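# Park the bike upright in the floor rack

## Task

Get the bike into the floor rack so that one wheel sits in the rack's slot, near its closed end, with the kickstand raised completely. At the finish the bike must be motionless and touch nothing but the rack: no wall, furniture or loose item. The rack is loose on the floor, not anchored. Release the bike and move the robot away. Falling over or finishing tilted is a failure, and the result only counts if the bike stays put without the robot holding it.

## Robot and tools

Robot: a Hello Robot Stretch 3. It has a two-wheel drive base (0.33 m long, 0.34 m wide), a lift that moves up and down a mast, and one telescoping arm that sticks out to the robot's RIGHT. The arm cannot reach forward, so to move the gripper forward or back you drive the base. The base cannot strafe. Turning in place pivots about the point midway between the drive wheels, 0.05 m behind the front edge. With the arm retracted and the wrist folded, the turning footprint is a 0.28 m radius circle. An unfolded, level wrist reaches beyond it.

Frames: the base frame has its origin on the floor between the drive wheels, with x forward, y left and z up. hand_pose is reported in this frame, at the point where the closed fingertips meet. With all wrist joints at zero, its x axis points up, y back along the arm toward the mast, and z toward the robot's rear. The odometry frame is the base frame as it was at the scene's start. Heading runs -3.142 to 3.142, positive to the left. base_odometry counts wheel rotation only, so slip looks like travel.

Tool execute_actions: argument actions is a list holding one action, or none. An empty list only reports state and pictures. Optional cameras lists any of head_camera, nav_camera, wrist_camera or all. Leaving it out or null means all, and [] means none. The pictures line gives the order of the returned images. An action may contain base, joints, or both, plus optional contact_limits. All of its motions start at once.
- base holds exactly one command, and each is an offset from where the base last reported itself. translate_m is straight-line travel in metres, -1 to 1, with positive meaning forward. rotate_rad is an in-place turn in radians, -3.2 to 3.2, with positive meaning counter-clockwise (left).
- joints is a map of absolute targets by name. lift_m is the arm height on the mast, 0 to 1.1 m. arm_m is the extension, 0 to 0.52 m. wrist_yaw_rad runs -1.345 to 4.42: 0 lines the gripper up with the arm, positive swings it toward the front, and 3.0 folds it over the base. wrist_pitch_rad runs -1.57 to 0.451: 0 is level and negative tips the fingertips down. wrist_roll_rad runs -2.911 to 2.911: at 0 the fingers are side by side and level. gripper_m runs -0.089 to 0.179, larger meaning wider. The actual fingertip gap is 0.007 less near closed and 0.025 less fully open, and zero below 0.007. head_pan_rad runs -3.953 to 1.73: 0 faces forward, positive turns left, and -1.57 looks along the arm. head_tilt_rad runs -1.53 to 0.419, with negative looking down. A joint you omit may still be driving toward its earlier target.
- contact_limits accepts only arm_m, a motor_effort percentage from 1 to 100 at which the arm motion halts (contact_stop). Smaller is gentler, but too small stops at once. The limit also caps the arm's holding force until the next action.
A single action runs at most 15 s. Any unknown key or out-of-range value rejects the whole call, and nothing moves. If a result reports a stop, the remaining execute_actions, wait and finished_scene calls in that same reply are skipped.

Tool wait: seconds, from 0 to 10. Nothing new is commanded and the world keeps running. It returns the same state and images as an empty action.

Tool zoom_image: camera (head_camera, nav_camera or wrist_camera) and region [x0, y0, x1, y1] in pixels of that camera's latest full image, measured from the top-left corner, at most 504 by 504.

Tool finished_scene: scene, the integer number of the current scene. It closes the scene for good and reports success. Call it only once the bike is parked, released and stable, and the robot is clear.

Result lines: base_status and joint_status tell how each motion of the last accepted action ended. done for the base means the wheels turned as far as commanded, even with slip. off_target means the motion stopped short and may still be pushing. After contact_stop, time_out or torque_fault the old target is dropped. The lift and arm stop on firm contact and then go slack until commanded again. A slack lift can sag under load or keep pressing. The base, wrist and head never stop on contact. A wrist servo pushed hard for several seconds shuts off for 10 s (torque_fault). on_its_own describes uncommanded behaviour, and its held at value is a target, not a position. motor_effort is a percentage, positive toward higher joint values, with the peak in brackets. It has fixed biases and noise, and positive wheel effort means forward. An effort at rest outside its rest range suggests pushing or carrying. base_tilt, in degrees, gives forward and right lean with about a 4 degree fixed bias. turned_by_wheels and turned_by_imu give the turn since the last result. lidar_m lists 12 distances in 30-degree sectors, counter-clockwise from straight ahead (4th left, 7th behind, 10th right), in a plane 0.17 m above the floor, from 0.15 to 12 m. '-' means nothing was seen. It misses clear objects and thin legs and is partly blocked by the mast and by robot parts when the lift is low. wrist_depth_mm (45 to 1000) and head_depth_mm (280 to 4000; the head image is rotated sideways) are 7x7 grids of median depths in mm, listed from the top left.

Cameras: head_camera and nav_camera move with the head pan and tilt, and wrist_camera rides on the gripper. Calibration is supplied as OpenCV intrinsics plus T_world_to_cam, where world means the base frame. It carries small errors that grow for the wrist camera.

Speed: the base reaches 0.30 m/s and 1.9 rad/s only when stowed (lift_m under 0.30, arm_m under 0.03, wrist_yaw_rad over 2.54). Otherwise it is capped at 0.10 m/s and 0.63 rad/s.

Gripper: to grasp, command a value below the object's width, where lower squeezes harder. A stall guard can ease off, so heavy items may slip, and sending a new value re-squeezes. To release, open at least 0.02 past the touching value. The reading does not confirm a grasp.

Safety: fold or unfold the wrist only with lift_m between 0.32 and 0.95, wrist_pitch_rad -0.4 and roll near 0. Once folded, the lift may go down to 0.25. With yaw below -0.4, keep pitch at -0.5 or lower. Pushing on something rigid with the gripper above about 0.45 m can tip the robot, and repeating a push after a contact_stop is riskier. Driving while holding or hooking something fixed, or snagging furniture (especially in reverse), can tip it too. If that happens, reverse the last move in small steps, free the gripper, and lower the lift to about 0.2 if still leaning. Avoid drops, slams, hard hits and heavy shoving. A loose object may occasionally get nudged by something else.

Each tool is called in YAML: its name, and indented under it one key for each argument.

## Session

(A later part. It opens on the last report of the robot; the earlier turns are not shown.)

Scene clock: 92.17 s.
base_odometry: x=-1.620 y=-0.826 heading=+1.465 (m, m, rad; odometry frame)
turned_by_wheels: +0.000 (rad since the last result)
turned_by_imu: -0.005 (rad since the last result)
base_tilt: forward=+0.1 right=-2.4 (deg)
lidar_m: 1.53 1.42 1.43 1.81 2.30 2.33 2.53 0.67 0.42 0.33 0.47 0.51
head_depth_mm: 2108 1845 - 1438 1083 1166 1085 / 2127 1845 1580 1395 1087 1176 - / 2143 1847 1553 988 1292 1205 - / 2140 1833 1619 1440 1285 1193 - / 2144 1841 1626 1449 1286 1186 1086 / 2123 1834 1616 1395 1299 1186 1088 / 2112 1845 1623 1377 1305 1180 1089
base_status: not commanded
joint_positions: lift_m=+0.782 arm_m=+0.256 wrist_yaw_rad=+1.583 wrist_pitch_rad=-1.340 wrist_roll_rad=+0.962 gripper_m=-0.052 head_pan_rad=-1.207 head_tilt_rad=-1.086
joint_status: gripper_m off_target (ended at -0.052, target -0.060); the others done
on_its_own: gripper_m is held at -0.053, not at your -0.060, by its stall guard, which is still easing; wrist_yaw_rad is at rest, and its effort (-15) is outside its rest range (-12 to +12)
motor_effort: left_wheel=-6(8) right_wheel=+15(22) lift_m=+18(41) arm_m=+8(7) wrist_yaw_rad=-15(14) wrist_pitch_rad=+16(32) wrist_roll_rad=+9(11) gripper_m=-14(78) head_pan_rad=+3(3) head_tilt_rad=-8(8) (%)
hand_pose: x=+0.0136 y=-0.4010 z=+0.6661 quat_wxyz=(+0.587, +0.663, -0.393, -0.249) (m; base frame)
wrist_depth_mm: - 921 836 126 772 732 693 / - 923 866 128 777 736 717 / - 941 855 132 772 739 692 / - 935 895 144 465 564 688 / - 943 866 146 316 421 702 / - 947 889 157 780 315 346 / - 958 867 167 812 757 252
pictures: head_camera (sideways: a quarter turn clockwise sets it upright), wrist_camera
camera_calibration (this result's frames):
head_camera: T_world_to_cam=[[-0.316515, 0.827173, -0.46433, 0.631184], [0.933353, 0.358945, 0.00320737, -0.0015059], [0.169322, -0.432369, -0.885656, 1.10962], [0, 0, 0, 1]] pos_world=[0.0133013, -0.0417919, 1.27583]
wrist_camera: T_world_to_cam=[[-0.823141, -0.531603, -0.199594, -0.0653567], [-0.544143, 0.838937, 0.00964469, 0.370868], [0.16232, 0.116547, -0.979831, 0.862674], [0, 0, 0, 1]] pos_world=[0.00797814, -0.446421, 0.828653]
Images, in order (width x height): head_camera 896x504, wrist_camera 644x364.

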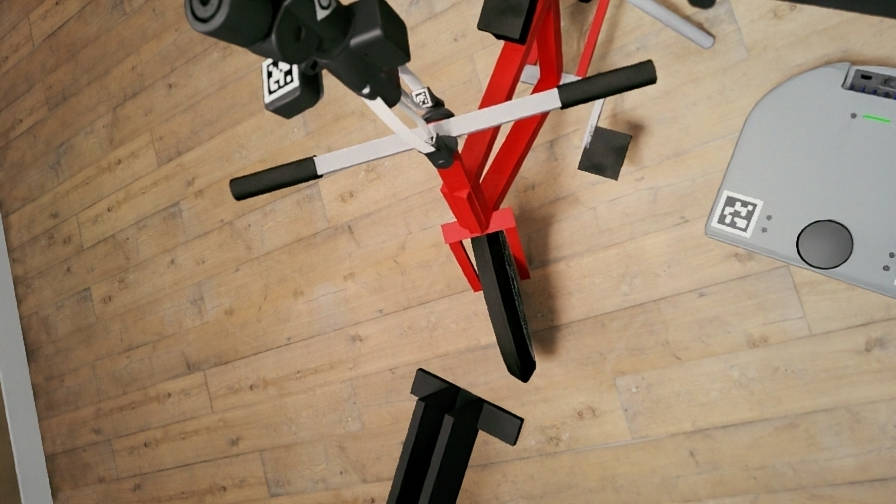

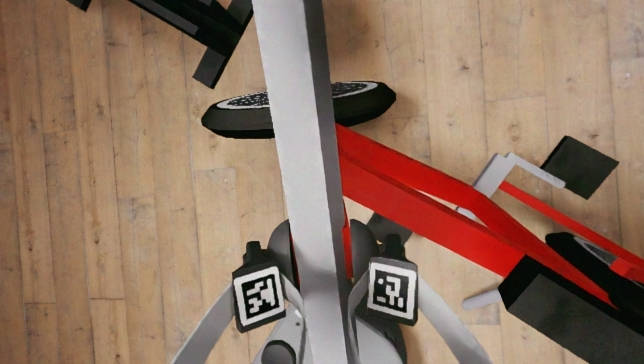

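execute_actions:
  actions:
    - {"joints": {"arm_m": 0.315, "lift_m": 0.793, "wrist_roll_rad": 1.3, "gripper_m": -0.07}}
  cameras: ["head_camera", "wrist_camera"]

Scene clock: 93.80 s.
base_odometry: x=-1.620 y=-0.826 heading=+1.466 (m, m, rad; odometry frame)
turned_by_wheels: +0.000 (rad since the last result)
turned_by_imu: +0.001 (rad since the last result)
base_tilt: forward=+0.2 right=-2.3 (deg)
lidar_m: 1.53 1.42 1.44 1.81 2.30 2.33 2.53 0.70 0.51 0.53 0.53 0.61
head_depth_mm: 2109 1892 1557 1426 1240 1161 1081 / 2132 1807 1561 1079 1091 1177 - / 2125 1819 1604 995 1298 1199 - / 2142 1830 1617 1153 1302 1201 - / 2141 1836 1622 1433 1297 1185 1084 / 2144 1852 1615 1385 1307 1190 1090 / 2139 1858 1625 1396 1315 1193 1087
base_status: not commanded
joint_positions: lift_m=+0.793 arm_m=+0.314 wrist_yaw_rad=+1.584 wrist_pitch_rad=-1.306 wrist_roll_rad=+1.276 gripper_m=-0.065 head_pan_rad=-1.207 head_tilt_rad=-1.086
joint_status: wrist_roll_rad off_target (ended at +1.276, target +1.300); gripper_m off_target (ended at -0.065, target -0.070); the others done
on_its_own: wrist_yaw_rad is at rest, and its effort (-15) is outside its rest range (-12 to +12)
motor_effort: left_wheel=-2(6) right_wheel=+4(15) lift_m=+23(29) arm_m=+5(7) wrist_yaw_rad=-15(20) wrist_pitch_rad=+0(16) wrist_roll_rad=+12(25) gripper_m=-37(100) head_pan_rad=+3(3) head_tilt_rad=-9(9) (%)
hand_pose: x=+0.0222 y=-0.4591 z=+0.6782 quat_wxyz=(+0.510, +0.622, -0.488, -0.339) (m; base frame)
wrist_depth_mm: - 955 886 140 779 721 668 / - 948 886 136 771 722 683 / - - 799 141 777 731 670 / - - 923 147 316 538 552 / - - 950 150 623 311 250 / - - 978 157 798 747 253 / - - 955 167 - 755 716
pictures: head_camera (sideways: a quarter turn clockwise sets it upright), wrist_camera
camera_calibration (this result's frames):
head_camera: T_world_to_cam=[[-0.316519, 0.827183, -0.46431, 0.631159], [0.933353, 0.358945, 0.00320744, -0.00150599], [0.169315, -0.43235, -0.885667, 1.10964], [0, 0, 0, 1]] pos_world=[0.0133011, -0.0417913, 1.27583]
wrist_camera: T_world_to_cam=[[-0.934416, -0.244535, -0.258976, 0.0877842], [-0.26973, 0.960663, 0.0661224, 0.435643], [0.232619, 0.13164, -0.963618, 0.874295], [0, 0, 0, 1]] pos_world=[-0.00384491, -0.512132, 0.836415]
Images, in order (width x height): head_camera 896x504, wrist_camera 644x364.

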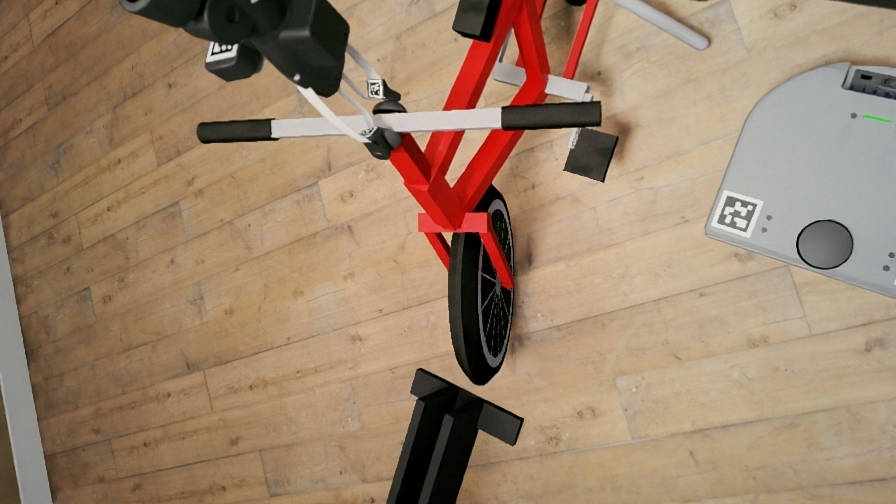

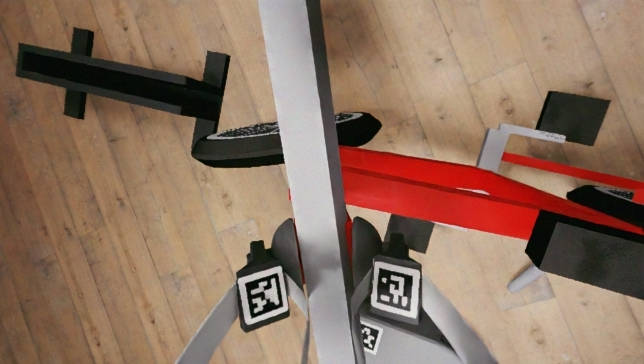

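execute_actions:
  actions:
    - {"joints": {"arm_m": 0.372, "lift_m": 0.798, "wrist_roll_rad": 1.68, "gripper_m": -0.06, "head_pan_rad": -0.9, "head_tilt_rad": -1.0}}

Scene clock: 95.47 s.
base_odometry: x=-1.620 y=-0.826 heading=+1.466 (m, m, rad; odometry frame)
turned_by_wheels: +0.000 (rad since the last result)
turned_by_imu: +0.000 (rad since the last result)
base_tilt: forward=+0.1 right=-2.4 (deg)
lidar_m: 1.53 1.42 1.44 1.81 2.30 2.33 2.53 0.71 0.51 0.51 0.52 2.27
head_depth_mm: 2305 2052 1742 1511 1022 1162 1090 / 2269 2048 1740 1513 1087 1179 1103 / 2290 2031 1746 1515 1267 1201 - / 2286 2053 1743 1505 1319 1203 1109 / 2286 2084 1750 1417 1343 1207 1087 / 2302 2067 1756 1458 1351 1203 1093 / 2282 2074 1756 1498 1347 1210 1091
base_status: not commanded
joint_positions: lift_m=+0.798 arm_m=+0.372 wrist_yaw_rad=+1.575 wrist_pitch_rad=-1.292 wrist_roll_rad=+1.672 gripper_m=-0.052 head_pan_rad=-0.907 head_tilt_rad=-1.001
joint_status: gripper_m off_target (ended at -0.052, target -0.060); the others done
on_its_own: gripper_m is held at -0.053, not at your -0.060, by its stall guard, which is still easing
motor_effort: left_wheel=-1(2) right_wheel=+1(5) lift_m=+25(27) arm_m=+3(6) wrist_yaw_rad=-7(19) wrist_pitch_rad=-7(7) wrist_roll_rad=+4(26) gripper_m=-30(33) head_pan_rad=+3(22) head_tilt_rad=+1(14) (%)
hand_pose: x=+0.0256 y=-0.5166 z=+0.6837 quat_wxyz=(+0.398, +0.543, -0.584, -0.453) (m; base frame)
wrist_depth_mm: - 922 876 140 742 695 646 / - 998 882 143 756 694 649 / - - 931 150 766 528 340 / - - 674 150 303 303 240 / - - - 153 820 765 700 / - - - 156 - 784 723 / - - - 162 904 - 752
pictures: head_camera (sideways: a quarter turn clockwise sets it upright), nav_camera (sideways: a quarter turn counterclockwise sets it upright), wrist_camera
camera_calibration (this result's frames):
head_camera: T_world_to_cam=[[-0.520379, 0.663193, -0.537941, 0.728317], [0.785567, 0.61877, 0.00292012, -0.000230781], [0.334798, -0.421069, -0.842977, 1.05315], [0, 0, 0, 1]] pos_world=[0.0265907, -0.0394243, 1.27957]
nav_camera: T_world_to_cam=[[0.507375, -0.659457, 0.554696, -0.681139], [-0.787252, -0.616498, -0.0128386, 0.0720364], [0.350435, -0.430171, -0.831954, 1.04043], [0, 0, 0, 1]] pos_world=[0.0377021, 0.0427897, 1.24434]
wrist_camera: T_world_to_cam=[[-0.94833, 0.157038, -0.275697, 0.297507], [0.112834, 0.979042, 0.169547, 0.420404], [0.296545, 0.129679, -0.946174, 0.871813], [0, 0, 0, 1]] pos_world=[-0.0238323, -0.571369, 0.83563]
Images, in order (width x height): head_camera 896x504, nav_camera 672x504, wrist_camera 644x364.

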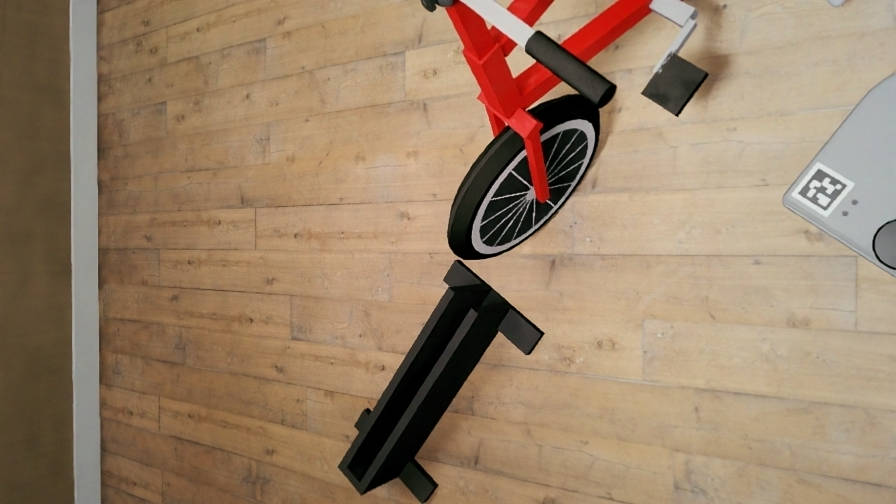

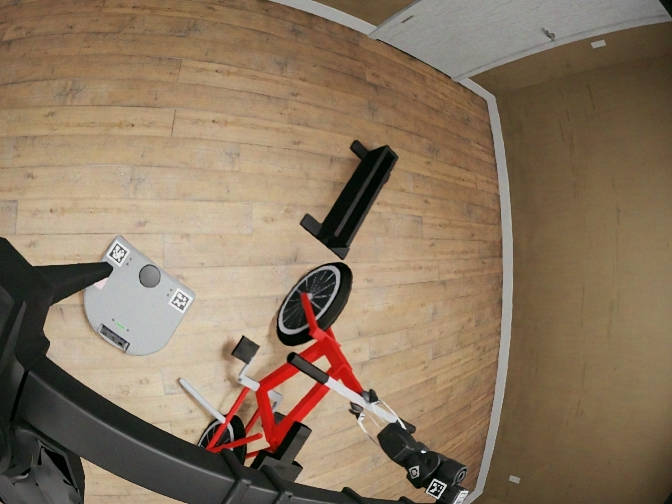

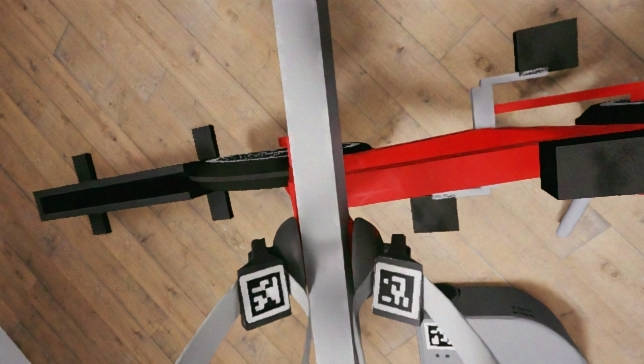

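zoom_image:
  camera: "head_camera"
  region: [400, 80, 640, 360]

zoom_image:
  camera: "wrist_camera"
  region: [20, 100, 400, 260]

Region (400, 80, 640, 360) of head_camera's 896x504 image, scaled by 1.800, with more detail than that image has; it fills the left 432 columns of this view, and the rest is white.

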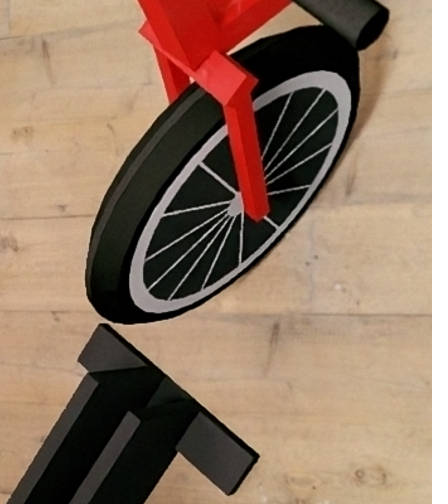

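Region (20, 100, 400, 260) of wrist_camera's 644x364 image, scaled by 1.326; it fills the top 212 rows of this view, and the rest is white.

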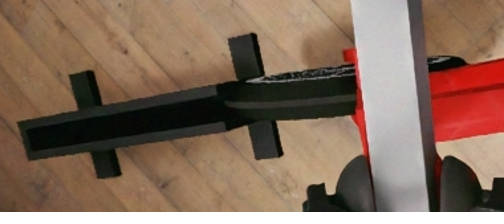

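zoom_image:
  camera: "wrist_camera"
  region: [150, 120, 390, 220]

zoom_image:
  camera: "wrist_camera"
  region: [25, 120, 245, 240]

Region (150, 120, 390, 220) of wrist_camera's 644x364 image, scaled by 2.100; it fills the top 210 rows of this view, and the rest is white.

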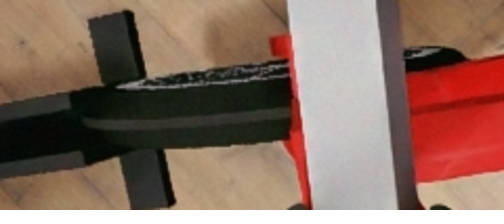

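Region (25, 120, 245, 240) of wrist_camera's 644x364 image, scaled by 2.291; it fills the top 275 rows of this view, and the rest is white.

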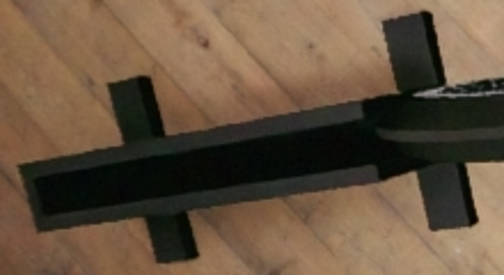

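zoom_image:
  camera: "head_camera"
  region: [320, 270, 560, 504]

Region (320, 270, 560, 504) of head_camera's 896x504 image, scaled by 2.100, with more detail than that image has; it fills the top 491 rows of this view, and the rest is white.

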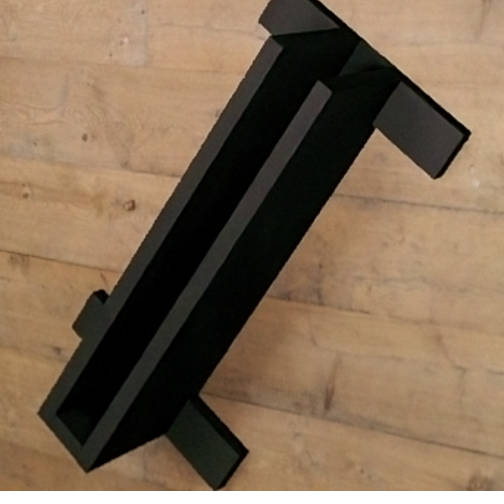

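execute_actions:
  actions:
    - {"base": {"translate_m": 0.04}, "joints": {"arm_m": 0.383, "wrist_roll_rad": 1.52, "gripper_m": -0.07}}
  cameras: ["head_camera", "wrist_camera"]

Scene clock: 98.60 s.
base_odometry: x=-1.616 y=-0.786 heading=+1.466 (m, m, rad; odometry frame)
turned_by_wheels: +0.000 (rad since the last result)
turned_by_imu: +0.000 (rad since the last result)
base_tilt: forward=+0.1 right=-2.3 (deg)
lidar_m: 1.49 1.39 1.40 1.77 2.33 2.36 2.56 0.71 0.51 0.52 0.53 2.22
head_depth_mm: 2256 2038 1732 1479 1012 1169 1092 / 2238 2044 1739 1511 1109 1173 1107 / 2266 2061 1748 1518 1278 1204 1134 / 2239 2079 1754 1527 1324 1199 1107 / 2222 2072 1763 1422 1352 1204 1093 / 2261 2074 1760 1461 1347 1214 1097 / 2267 2074 1768 1501 1348 1209 1093
base_status: done
joint_positions: lift_m=+0.798 arm_m=+0.383 wrist_yaw_rad=+1.565 wrist_pitch_rad=-1.291 wrist_roll_rad=+1.538 gripper_m=-0.064 head_pan_rad=-0.907 head_tilt_rad=-1.001
joint_status: gripper_m off_target (ended at -0.064, target -0.070); the others done
on_its_own: gripper_m is held at -0.063, not at your -0.070, by its stall guard, which is still easing
motor_effort: left_wheel=-2(7) right_wheel=+5(17) lift_m=+22(24) arm_m=+3(6) wrist_yaw_rad=+1(7) wrist_pitch_rad=-8(16) wrist_roll_rad=-10(11) gripper_m=-5(100) head_pan_rad=+3(2) head_tilt_rad=+0(1) (%)
hand_pose: x=+0.0258 y=-0.5281 z=+0.6839 quat_wxyz=(+0.434, +0.570, -0.559, -0.418) (m; base frame)
wrist_depth_mm: - 956 871 150 750 700 655 / - - 904 148 771 719 658 / - - 903 148 794 708 681 / - - 803 164 306 306 246 / - - 971 153 716 756 610 / - - - 156 817 775 718 / - - - 161 869 757 734
pictures: head_camera (sideways: a quarter turn clockwise sets it upright), wrist_camera
camera_calibration (this result's frames):
head_camera: T_world_to_cam=[[-0.520414, 0.663011, -0.538132, 0.728565], [0.785464, 0.6189, 0.00291933, -0.000229124], [0.334985, -0.421164, -0.842856, 1.05299], [0, 0, 0, 1]] pos_world=[0.0266004, -0.0394248, 1.27958]
wrist_camera: T_world_to_cam=[[-0.959434, 0.0330381, -0.279989, 0.237344], [-0.00480051, 0.991052, 0.133392, 0.465713], [0.281891, 0.129325, -0.950691, 0.876685], [0, 0, 0, 1]] pos_world=[-0.0171774, -0.582764, 0.837788]
Images, in order (width x height): head_camera 896x504, wrist_camera 644x364.

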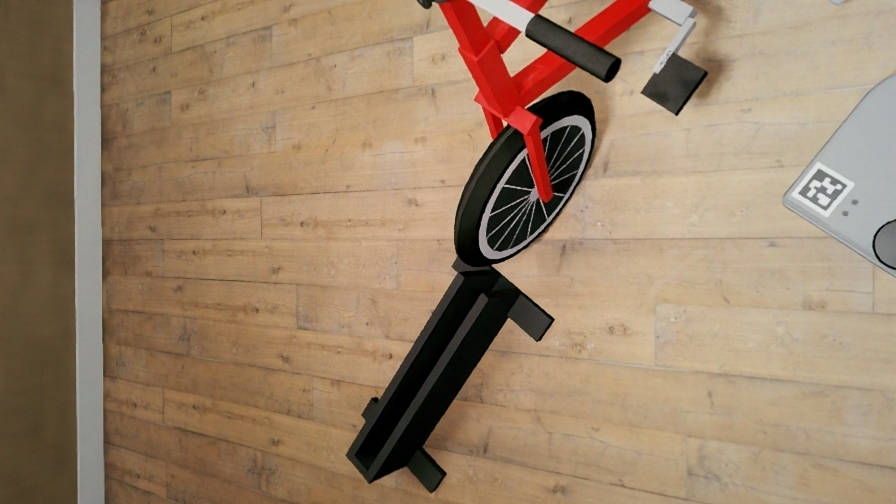

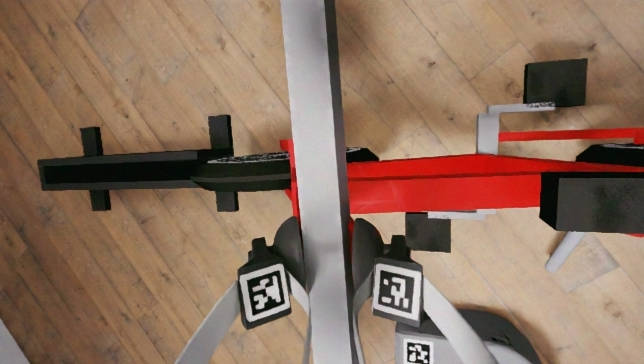

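zoom_image:
  camera: "wrist_camera"
  region: [150, 110, 390, 220]

zoom_image:
  camera: "wrist_camera"
  region: [25, 110, 245, 220]

zoom_image:
  camera: "head_camera"
  region: [410, 80, 630, 350]

Region (150, 110, 390, 220) of wrist_camera's 644x364 image, scaled by 2.100; it fills the top 231 rows of this view, and the rest is white.

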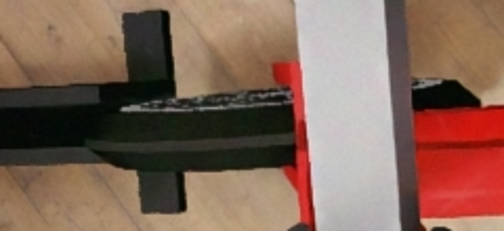

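Region (25, 110, 245, 220) of wrist_camera's 644x364 image, scaled by 2.291.

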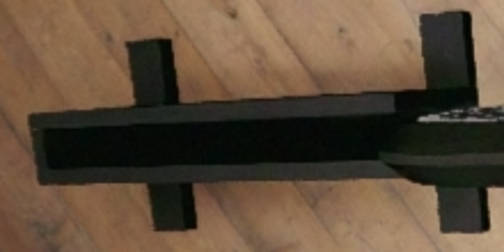

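Region (410, 80, 630, 350) of head_camera's 896x504 image, scaled by 1.867, with more detail than that image has; it fills the left 411 columns of this view, and the rest is white.

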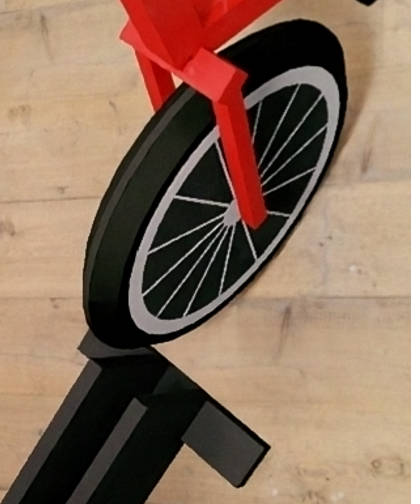

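execute_actions:
  actions:
    - {"base": {"translate_m": 0.11}, "joints": {"wrist_roll_rad": 1.575, "gripper_m": -0.06}}
  cameras: ["head_camera", "wrist_camera"]

Scene clock: 101.60 s.
base_odometry: x=-1.604 y=-0.676 heading=+1.466 (m, m, rad; odometry frame)
turned_by_wheels: +0.000 (rad since the last result)
turned_by_imu: +0.001 (rad since the last result)
base_tilt: forward=+0.1 right=-2.3 (deg)
lidar_m: 1.40 1.30 1.31 1.66 2.39 2.42 2.66 0.72 0.51 0.52 0.53 2.08
head_depth_mm: 2171 2070 1735 1488 1017 1155 1086 / 2192 2039 1729 1517 1104 1174 1102 / 2197 2042 1743 1509 1276 1196 1132 / 2185 2042 1746 1518 1316 1201 1100 / 2202 2063 1749 1422 1356 1208 1090 / 2195 2079 1738 1467 1342 1201 1096 / 2187 2068 1773 1507 1348 1205 1095
base_status: done
joint_positions: lift_m=+0.798 arm_m=+0.383 wrist_yaw_rad=+1.567 wrist_pitch_rad=-1.284 wrist_roll_rad=+1.577 gripper_m=-0.048 head_pan_rad=-0.907 head_tilt_rad=-1.001
joint_status: gripper_m off_target (ended at -0.048, target -0.060); the others done
on_its_own: gripper_m is held at -0.050, not at your -0.060, by its stall guard, which is still easing
motor_effort: left_wheel=+1(13) right_wheel=-1(20) lift_m=+18(22) arm_m=+3(3) wrist_yaw_rad=+0(1) wrist_pitch_rad=-11(12) wrist_roll_rad=-1(9) gripper_m=-30(34) head_pan_rad=+3(4) head_tilt_rad=+1(1) (%)
hand_pose: x=+0.0277 y=-0.5280 z=+0.6844 quat_wxyz=(+0.421, +0.564, -0.569, -0.426) (m; base frame)
wrist_depth_mm: - 960 878 143 753 698 658 / - - 907 153 767 707 646 / - - 930 150 774 548 646 / - - 594 152 306 304 240 / - - - 153 611 755 689 / - - - 156 804 764 729 / - - - 162 893 - 735
pictures: head_camera (sideways: a quarter turn clockwise sets it upright), wrist_camera
camera_calibration (this result's frames):
head_camera: T_world_to_cam=[[-0.520411, 0.662982, -0.53817, 0.728616], [0.785453, 0.618915, 0.00291917, -0.000228844], [0.335017, -0.421188, -0.842831, 1.05295], [0, 0, 0, 1]] pos_world=[0.0266017, -0.0394253, 1.27958]
wrist_camera: T_world_to_cam=[[-0.955521, 0.0699547, -0.286507, 0.263092], [0.0292215, 0.989138, 0.144056, 0.456333], [0.293472, 0.129276, -0.947186, 0.873874], [0, 0, 0, 1]] pos_world=[-0.0184027, -0.582752, 0.837362]
Images, in order (width x height): head_camera 896x504, wrist_camera 644x364.

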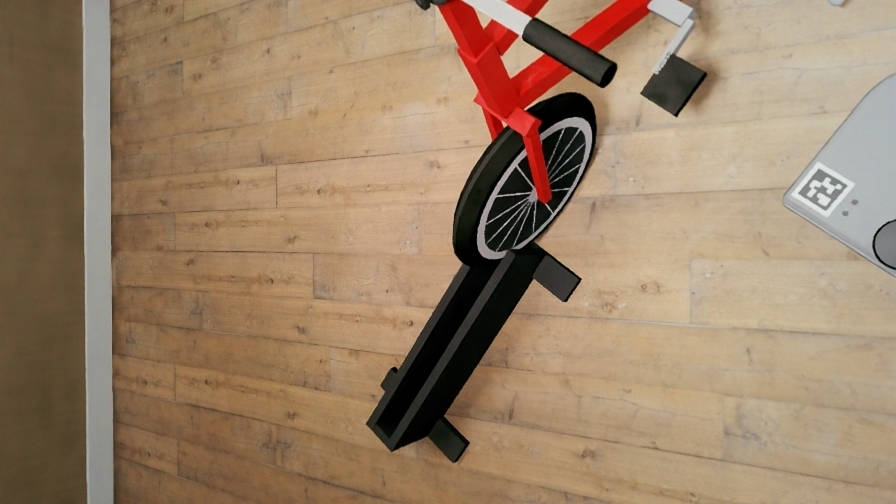

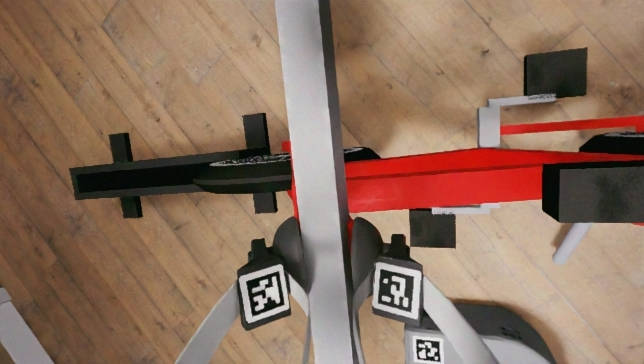

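execute_actions:
  actions:
    - {"base": {"translate_m": 0.22}, "joints": {"wrist_roll_rad": 1.58, "gripper_m": -0.07, "lift_m": 0.803, "arm_m": 0.380}}
  cameras: ["head_camera", "wrist_camera"]

Scene clock: 105.23 s.
base_odometry: x=-1.581 y=-0.458 heading=+1.466 (m, m, rad; odometry frame)
turned_by_wheels: +0.000 (rad since the last result)
turned_by_imu: +0.000 (rad since the last result)
base_tilt: forward=+0.1 right=-2.3 (deg)
lidar_m: 1.21 1.12 1.14 1.43 2.53 2.56 2.86 0.72 0.51 0.52 0.52 1.80
head_depth_mm: 2039 2024 1740 1512 990 1166 1086 / 2082 2036 1739 1507 1094 1182 1101 / 2076 2027 1726 1523 1237 1205 1137 / 2054 2066 1742 1509 1302 1195 1108 / 2090 2077 1745 1394 1338 1207 1093 / 2086 2062 1749 1522 1349 1208 1093 / 2072 2098 1760 1528 1344 1210 1088
base_status: done
joint_positions: lift_m=+0.803 arm_m=+0.380 wrist_yaw_rad=+1.569 wrist_pitch_rad=-1.304 wrist_roll_rad=+1.576 gripper_m=-0.054 head_pan_rad=-0.907 head_tilt_rad=-1.001
joint_status: gripper_m off_target (ended at -0.054, target -0.070); the others done
on_its_own: gripper_m is held at -0.056, not at your -0.070, by its stall guard, which is still easing
motor_effort: left_wheel=-1(14) right_wheel=+2(31) lift_m=+23(31) arm_m=-2(2) wrist_yaw_rad=-1(2) wrist_pitch_rad=-1(24) wrist_roll_rad=+2(1) gripper_m=-31(100) head_pan_rad=+3(3) head_tilt_rad=+0(0) (%)
hand_pose: x=+0.0226 y=-0.5254 z=+0.6883 quat_wxyz=(+0.428, +0.560, -0.564, -0.431) (m; base frame)
wrist_depth_mm: - 949 883 144 766 718 667 / - 975 912 150 772 708 677 / - - 919 150 788 713 565 / - - 578 162 306 311 245 / - - 964 155 618 763 704 / - - - 156 825 767 742 / - - - 164 891 - 754
pictures: head_camera (sideways: a quarter turn clockwise sets it upright), wrist_camera
camera_calibration (this result's frames):
head_camera: T_world_to_cam=[[-0.520423, 0.662971, -0.538172, 0.728617], [0.785441, 0.61893, 0.00291916, -0.000228764], [0.335026, -0.421183, -0.84283, 1.05295], [0, 0, 0, 1]] pos_world=[0.0266025, -0.0394249, 1.27958]
wrist_camera: T_world_to_cam=[[-0.961303, 0.0667094, -0.267293, 0.244367], [0.0288344, 0.989274, 0.143196, 0.453994], [0.273979, 0.129947, -0.952916, 0.883433], [0, 0, 0, 1]] pos_world=[-0.0202222, -0.580226, 0.842145]
Images, in order (width x height): head_camera 896x504, wrist_camera 644x364.

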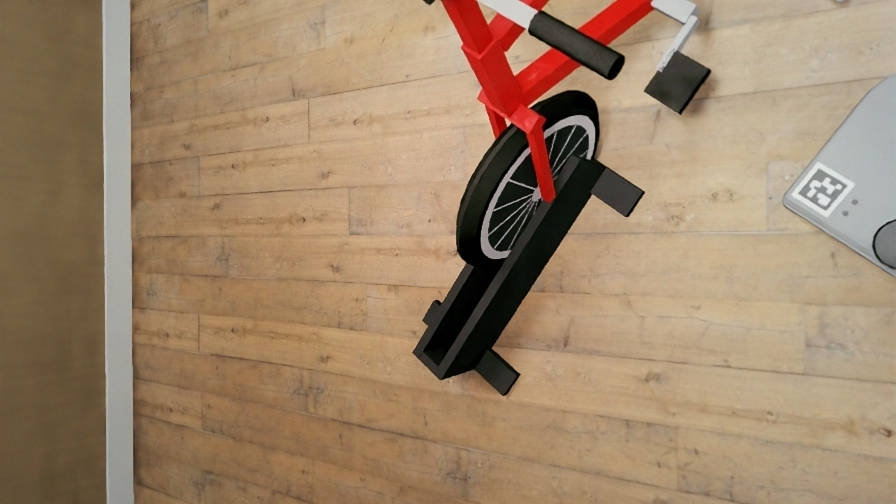

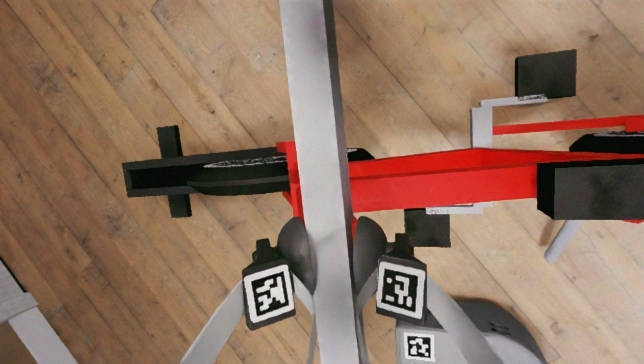

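zoom_image:
  camera: "head_camera"
  region: [400, 140, 660, 400]

Region (400, 140, 660, 400) of head_camera's 896x504 image, scaled by 1.938, with more detail than that image has.

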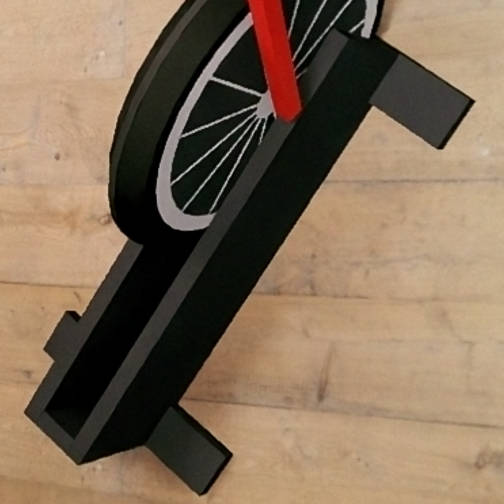

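execute_actions:
  actions:
    - {"base": {"translate_m": 0.238}, "joints": {"gripper_m": -0.06, "arm_m": 0.377}}
  cameras: ["head_camera", "wrist_camera"]

Scene clock: 110.30 s.
base_odometry: x=-1.556 y=-0.221 heading=+1.465 (m, m, rad; odometry frame)
turned_by_wheels: +0.000 (rad since the last result)
turned_by_imu: +0.000 (rad since the last result)
base_tilt: forward=+0.1 right=-2.3 (deg)
lidar_m: 1.00 0.93 0.94 1.19 2.54 2.70 3.06 0.72 0.51 0.51 0.52 1.49
head_depth_mm: 1945 2049 1744 1518 968 1166 1084 / 1929 2061 1729 1516 1097 1177 1103 / 1937 2050 1748 1515 1215 1205 1128 / 1948 2052 1754 1524 1300 1210 1105 / 1955 2057 1758 1514 1338 1208 1092 / 1930 2061 1759 1518 1355 1209 1090 / 1941 2078 1766 1530 1350 1208 1096
base_status: done
joint_positions: lift_m=+0.803 arm_m=+0.377 wrist_yaw_rad=+1.569 wrist_pitch_rad=-1.325 wrist_roll_rad=+1.576 gripper_m=-0.045 head_pan_rad=-0.907 head_tilt_rad=-1.001
joint_status: gripper_m off_target (ended at -0.045, target -0.060); the others done
on_its_own: gripper_m is held at -0.046, not at your -0.060, by its stall guard, which is still easing
motor_effort: left_wheel=-6(6) right_wheel=+11(18) lift_m=+23(23) arm_m=-2(2) wrist_yaw_rad=-2(2) wrist_pitch_rad=+9(11) wrist_roll_rad=+2(2) gripper_m=-29(89) head_pan_rad=+3(4) head_tilt_rad=+0(1) (%)
hand_pose: x=+0.0173 y=-0.5224 z=+0.6874 quat_wxyz=(+0.434, +0.556, -0.559, -0.437) (m; base frame)
wrist_depth_mm: - 960 847 149 776 703 672 / - 942 881 146 775 712 680 / - - 890 161 778 570 545 / - - 563 153 311 312 248 / - - 963 153 618 763 719 / - - - 155 - 790 741 / - - - 547 - 786 749
pictures: head_camera (sideways: a quarter turn clockwise sets it upright), wrist_camera
camera_calibration (this result's frames):
head_camera: T_world_to_cam=[[-0.52043, 0.662966, -0.538172, 0.728617], [0.785435, 0.618938, 0.00291916, -0.000228727], [0.33503, -0.421179, -0.84283, 1.05295], [0, 0, 0, 1]] pos_world=[0.0266029, -0.0394247, 1.27958]
wrist_camera: T_world_to_cam=[[-0.966669, 0.0664678, -0.247252, 0.225049], [0.0315575, 0.989282, 0.142566, 0.451698], [0.254078, 0.130011, -0.958406, 0.887824], [0, 0, 0, 1]] pos_world=[-0.0222827, -0.577242, 0.842142]
Images, in order (width x height): head_camera 896x504, wrist_camera 644x364.

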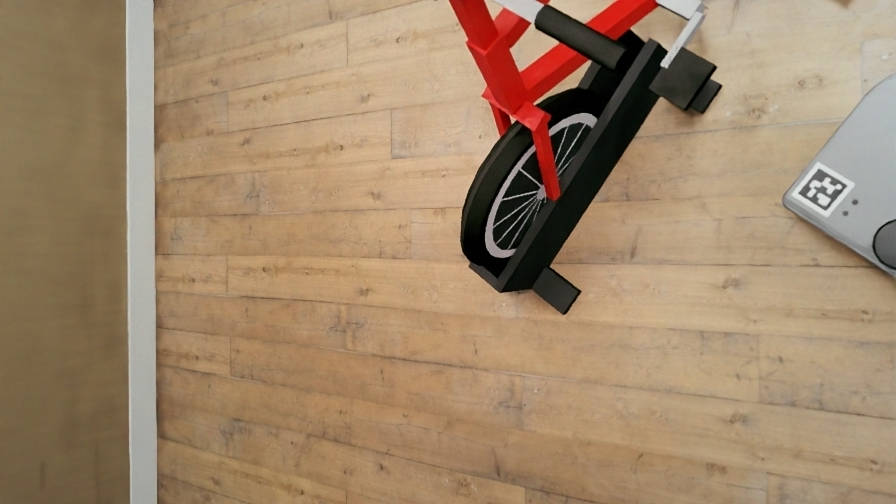

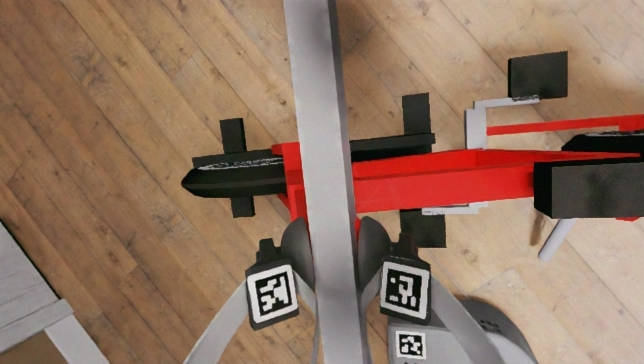

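execute_actions:
  actions:
    - {"joints": {"gripper_m": 0.17, "head_pan_rad": -1.6, "head_tilt_rad": -1.15}}

Scene clock: 113.53 s.
base_odometry: x=-1.556 y=-0.221 heading=+1.466 (m, m, rad; odometry frame)
turned_by_wheels: +0.000 (rad since the last result)
turned_by_imu: +0.001 (rad since the last result)
base_tilt: forward=+0.1 right=-2.3 (deg)
lidar_m: 1.00 0.93 0.94 1.19 2.55 2.70 3.06 0.71 0.51 0.50 0.51 1.48
head_depth_mm: 1970 1754 - - - 1161 1085 / - 1689 1529 1271 1260 1210 - / 1921 1722 1542 1144 1269 - - / - 1640 1522 1231 1267 1202 - / 1957 1734 1527 1064 1285 1176 1086 / 1988 1737 1553 1150 1275 1177 1087 / 1964 1743 1550 1187 1262 1186 1091
base_status: not commanded
joint_positions: lift_m=+0.803 arm_m=+0.377 wrist_yaw_rad=+1.569 wrist_pitch_rad=-1.311 wrist_roll_rad=+1.577 gripper_m=+0.170 head_pan_rad=-1.593 head_tilt_rad=-1.136
joint_status: all done
motor_effort: left_wheel=-3(6) right_wheel=+4(12) lift_m=+23(23) arm_m=-2(1) wrist_yaw_rad=-2(3) wrist_pitch_rad=+2(9) wrist_roll_rad=+1(2) gripper_m=+0(86) head_pan_rad=-3(33) head_tilt_rad=-8(26) (%)
hand_pose: x=+0.0208 y=-0.5224 z=+0.6880 quat_wxyz=(+0.430, +0.558, -0.562, -0.433) (m; base frame)
wrist_depth_mm: - 932 887 140 763 702 667 / - 977 906 150 783 713 673 / - - 896 146 767 726 564 / - - 608 162 330 310 249 / - - 960 154 805 765 642 / - - - 163 829 790 711 / - - - 927 880 - 758
pictures: head_camera (sideways: a quarter turn clockwise sets it upright), nav_camera (sideways: a quarter turn counterclockwise sets it upright), wrist_camera
camera_calibration (this result's frames):
head_camera: T_world_to_cam=[[0.0185765, 0.907241, -0.420201, 0.571661], [0.999815, -0.0189144, 0.00336297, -0.0021137], [-0.00489684, -0.420186, -0.907425, 1.13897], [0, 0, 0, 1]] pos_world=[-0.00292881, -0.0400954, 1.27375]
nav_camera: T_world_to_cam=[[-0.0263272, -0.898457, 0.438272, -0.526226], [-0.999652, 0.023042, -0.0128135, 0.073297], [0.0014137, -0.438457, -0.898751, 1.12937], [0, 0, 0, 1]] pos_world=[0.0578209, 0.020698, 1.24659]
wrist_camera: T_world_to_cam=[[-0.96313, 0.0678362, -0.260342, 0.238172], [0.0309364, 0.989195, 0.143302, 0.450978], [0.267251, 0.129964, -0.954823, 0.88471], [0, 0, 0, 1]] pos_world=[-0.0210006, -0.577243, 0.842122]
Images, in order (width x height): head_camera 896x504, nav_camera 672x504, wrist_camera 644x364.

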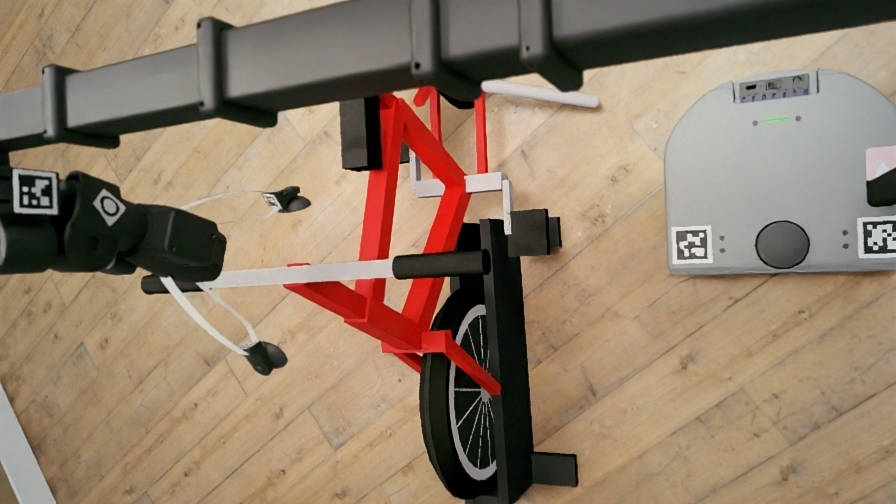

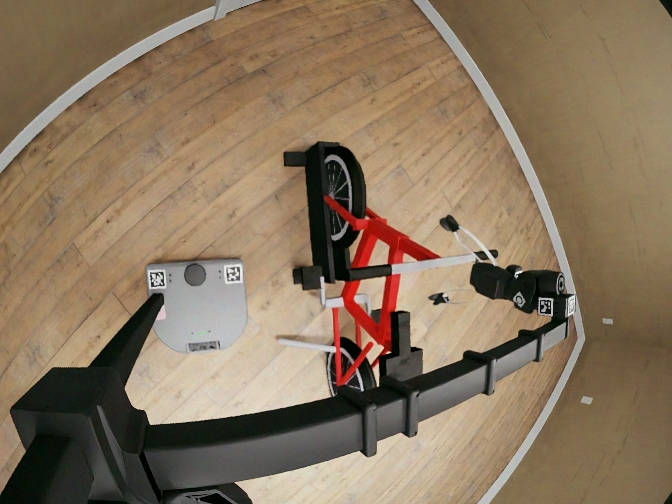

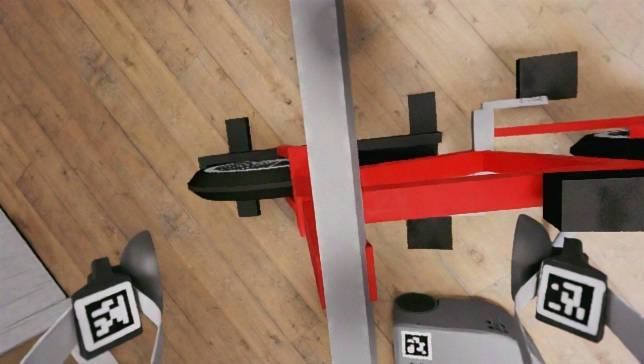

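execute_actions:
  actions:
    - {"base": {"translate_m": -0.268}, "joints": {"lift_m": 0.85, "arm_m": 0.095}}
  cameras: ["nav_camera"]

execute_actions:
  actions:
    - {"joints": {"lift_m": 0.20, "wrist_yaw_rad": 0.0, "wrist_pitch_rad": -0.87, "wrist_roll_rad": 0.0, "gripper_m": 0.13, "head_tilt_rad": -1.25}}

Scene clock: 117.70 s.
base_odometry: x=-1.584 y=-0.487 heading=+1.465 (m, m, rad; odometry frame)
turned_by_wheels: +0.000 (rad since the last result)
turned_by_imu: +0.001 (rad since the last result)
base_tilt: forward=+0.1 right=-2.3 (deg)
lidar_m: 1.23 1.15 1.16 1.47 2.51 2.54 2.83 2.61 0.52 0.42 0.61 0.70
head_depth_mm: 1954 1777 - - 1255 1170 1083 / 1950 1796 1500 1167 1266 1200 - / 1956 1788 - 1147 1273 - - / 1953 1756 1558 1148 1260 1208 - / 1974 1735 1544 1133 1274 1180 1091 / 1968 1736 1554 1206 1269 1182 1090 / 1990 1705 1534 1077 1273 1184 1089
base_status: done
joint_positions: lift_m=+0.850 arm_m=+0.095 wrist_yaw_rad=+1.569 wrist_pitch_rad=-1.311 wrist_roll_rad=+1.577 gripper_m=+0.170 head_pan_rad=-1.593 head_tilt_rad=-1.136
joint_status: all done
motor_effort: left_wheel=-1(7) right_wheel=+2(4) lift_m=+31(33) arm_m=-2(1) wrist_yaw_rad=-1(2) wrist_pitch_rad=+2(2) wrist_roll_rad=+1(1) gripper_m=+0(1) head_pan_rad=-2(3) head_tilt_rad=-9(9) (%)
hand_pose: x=+0.0210 y=-0.2404 z=+0.7346 quat_wxyz=(+0.429, +0.558, -0.562, -0.433) (m; base frame)
wrist_depth_mm: - 548 591 657 638 703 695 / - 830 881 839 812 742 719 / - - 967 887 816 789 722 / - - - 908 859 788 753 / - - - 930 892 - 748 / - - - 977 927 - 760 / - - - - 946 855 795
pictures: nav_camera (sideways: a quarter turn counterclockwise sets it upright)
camera_calibration (this result's frames):
nav_camera: T_world_to_cam=[[-0.0266525, -0.898598, 0.437962, -0.52582], [-0.999644, 0.0234046, -0.0128131, 0.0732965], [0.00126351, -0.438147, -0.898902, 1.12956], [0, 0, 0, 1]] pos_world=[0.0578288, 0.0206985, 1.24659]
Images, in order (width x height): nav_camera 672x504.

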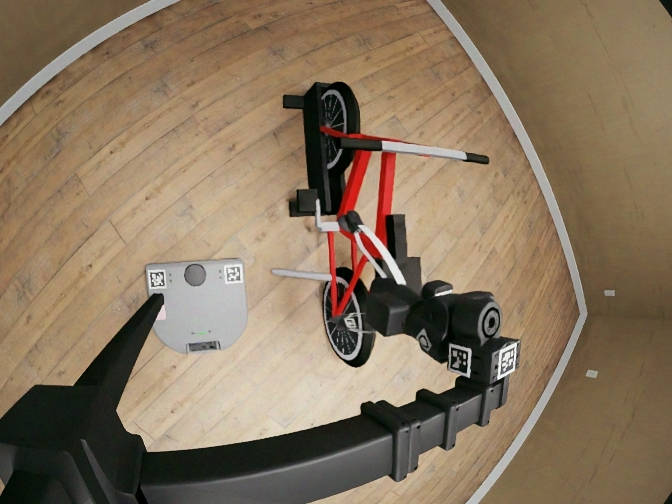

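Scene clock: 124.43 s.
base_odometry: x=-1.584 y=-0.487 heading=+1.465 (m, m, rad; odometry frame)
turned_by_wheels: +0.000 (rad since the last result)
turned_by_imu: +0.001 (rad since the last result)
base_tilt: forward=+0.1 right=-2.3 (deg)
lidar_m: 1.24 1.15 1.16 1.47 2.50 2.54 2.82 2.62 0.52 0.42 0.61 0.70
head_depth_mm: 1703 1545 1433 1335 1241 1184 1087 / 1711 1559 1441 1302 1250 - - / 1708 1574 1434 1291 - - - / 1720 1570 838 1339 1255 - 1089 / 1730 1580 921 1314 1247 1178 1101 / 1731 1552 1439 1192 1254 1175 1102 / 1715 1595 1012 1232 1255 1172 1106
base_status: not commanded
joint_positions: lift_m=+0.200 arm_m=+0.095 wrist_yaw_rad=+0.003 wrist_pitch_rad=-0.884 wrist_roll_rad=+0.004 gripper_m=+0.130 head_pan_rad=-1.593 head_tilt_rad=-1.235
joint_status: all done
motor_effort: left_wheel=-1(1) right_wheel=+2(2) lift_m=+23(25) arm_m=-2(2) wrist_yaw_rad=-3(5) wrist_pitch_rad=+6(9) wrist_roll_rad=-3(4) gripper_m=+0(80) head_pan_rad=-2(3) head_tilt_rad=-9(23) (%)
hand_pose: x=-0.0211 y=-0.3840 z=+0.1254 quat_wxyz=(+0.638, +0.303, -0.640, -0.302) (m; base frame)
wrist_depth_mm: 144 146 149 145 153 189 192 / 377 417 411 152 218 222 227 / 316 368 368 150 265 271 281 / 294 341 334 152 324 320 317 / 297 309 308 291 297 299 291 / 276 289 281 155 276 - 270 / 267 260 260 157 255 248 248
pictures: head_camera (sideways: a quarter turn clockwise sets it upright), nav_camera (sideways: a quarter turn counterclockwise sets it upright), wrist_camera
camera_calibration (this result's frames):
head_camera: T_world_to_cam=[[0.0197305, 0.944352, -0.328343, 0.452017], [0.999801, -0.0196195, 0.00365131, -0.00248854], [-0.00299379, -0.32835, -0.944551, 1.18717], [0, 0, 0, 1]] pos_world=[-0.00287633, -0.0371041, 1.26977]
nav_camera: T_world_to_cam=[[-0.0275189, -0.937396, 0.347177, -0.407573], [-0.999616, 0.0246616, -0.0126467, 0.0730781], [0.00329302, -0.347392, -0.937714, 1.17996], [0, 0, 0, 1]] pos_world=[0.0579484, 0.0260498, 1.24889]
wrist_camera: T_world_to_cam=[[-0.998089, 0.0432687, -0.0441108, 0.00467596], [0.0600002, 0.849237, -0.524591, 0.426657], [0.0147621, -0.526236, -0.850211, 0.0703607], [0, 0, 0, 1]] pos_world=[-0.0219711, -0.325509, 0.283848]
Images, in order (width x height): head_camera 896x504, nav_camera 672x504, wrist_camera 644x364.

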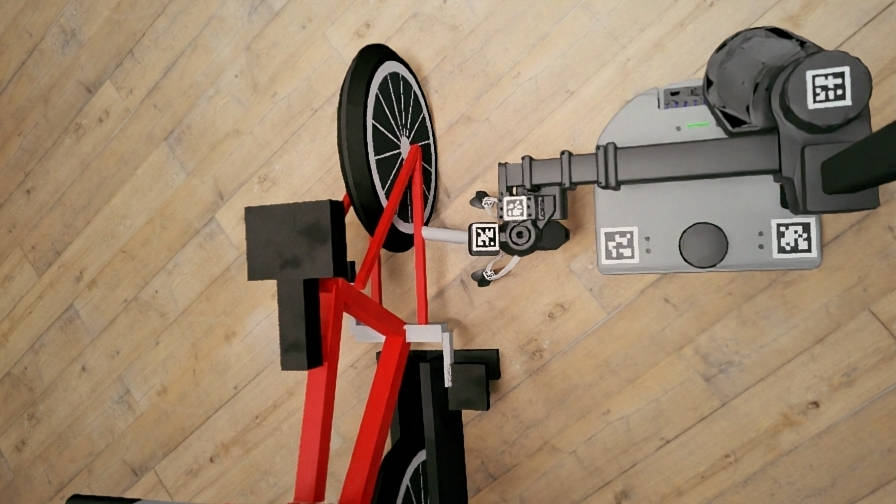

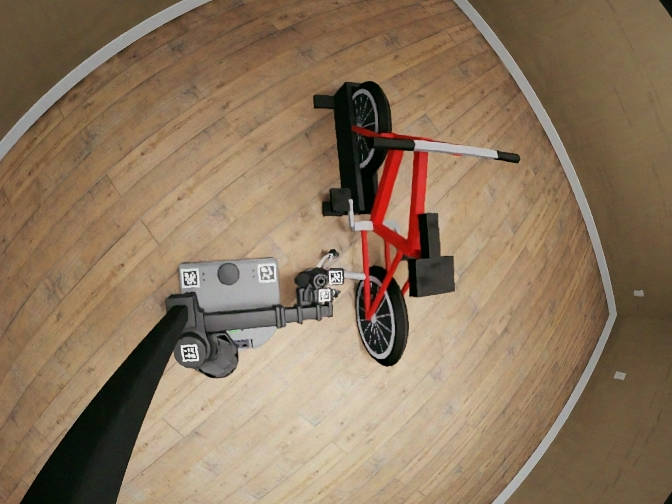

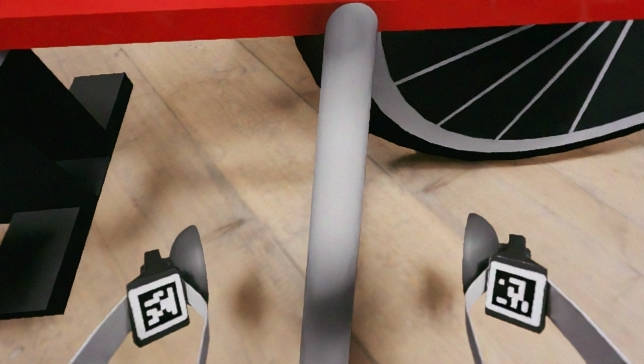

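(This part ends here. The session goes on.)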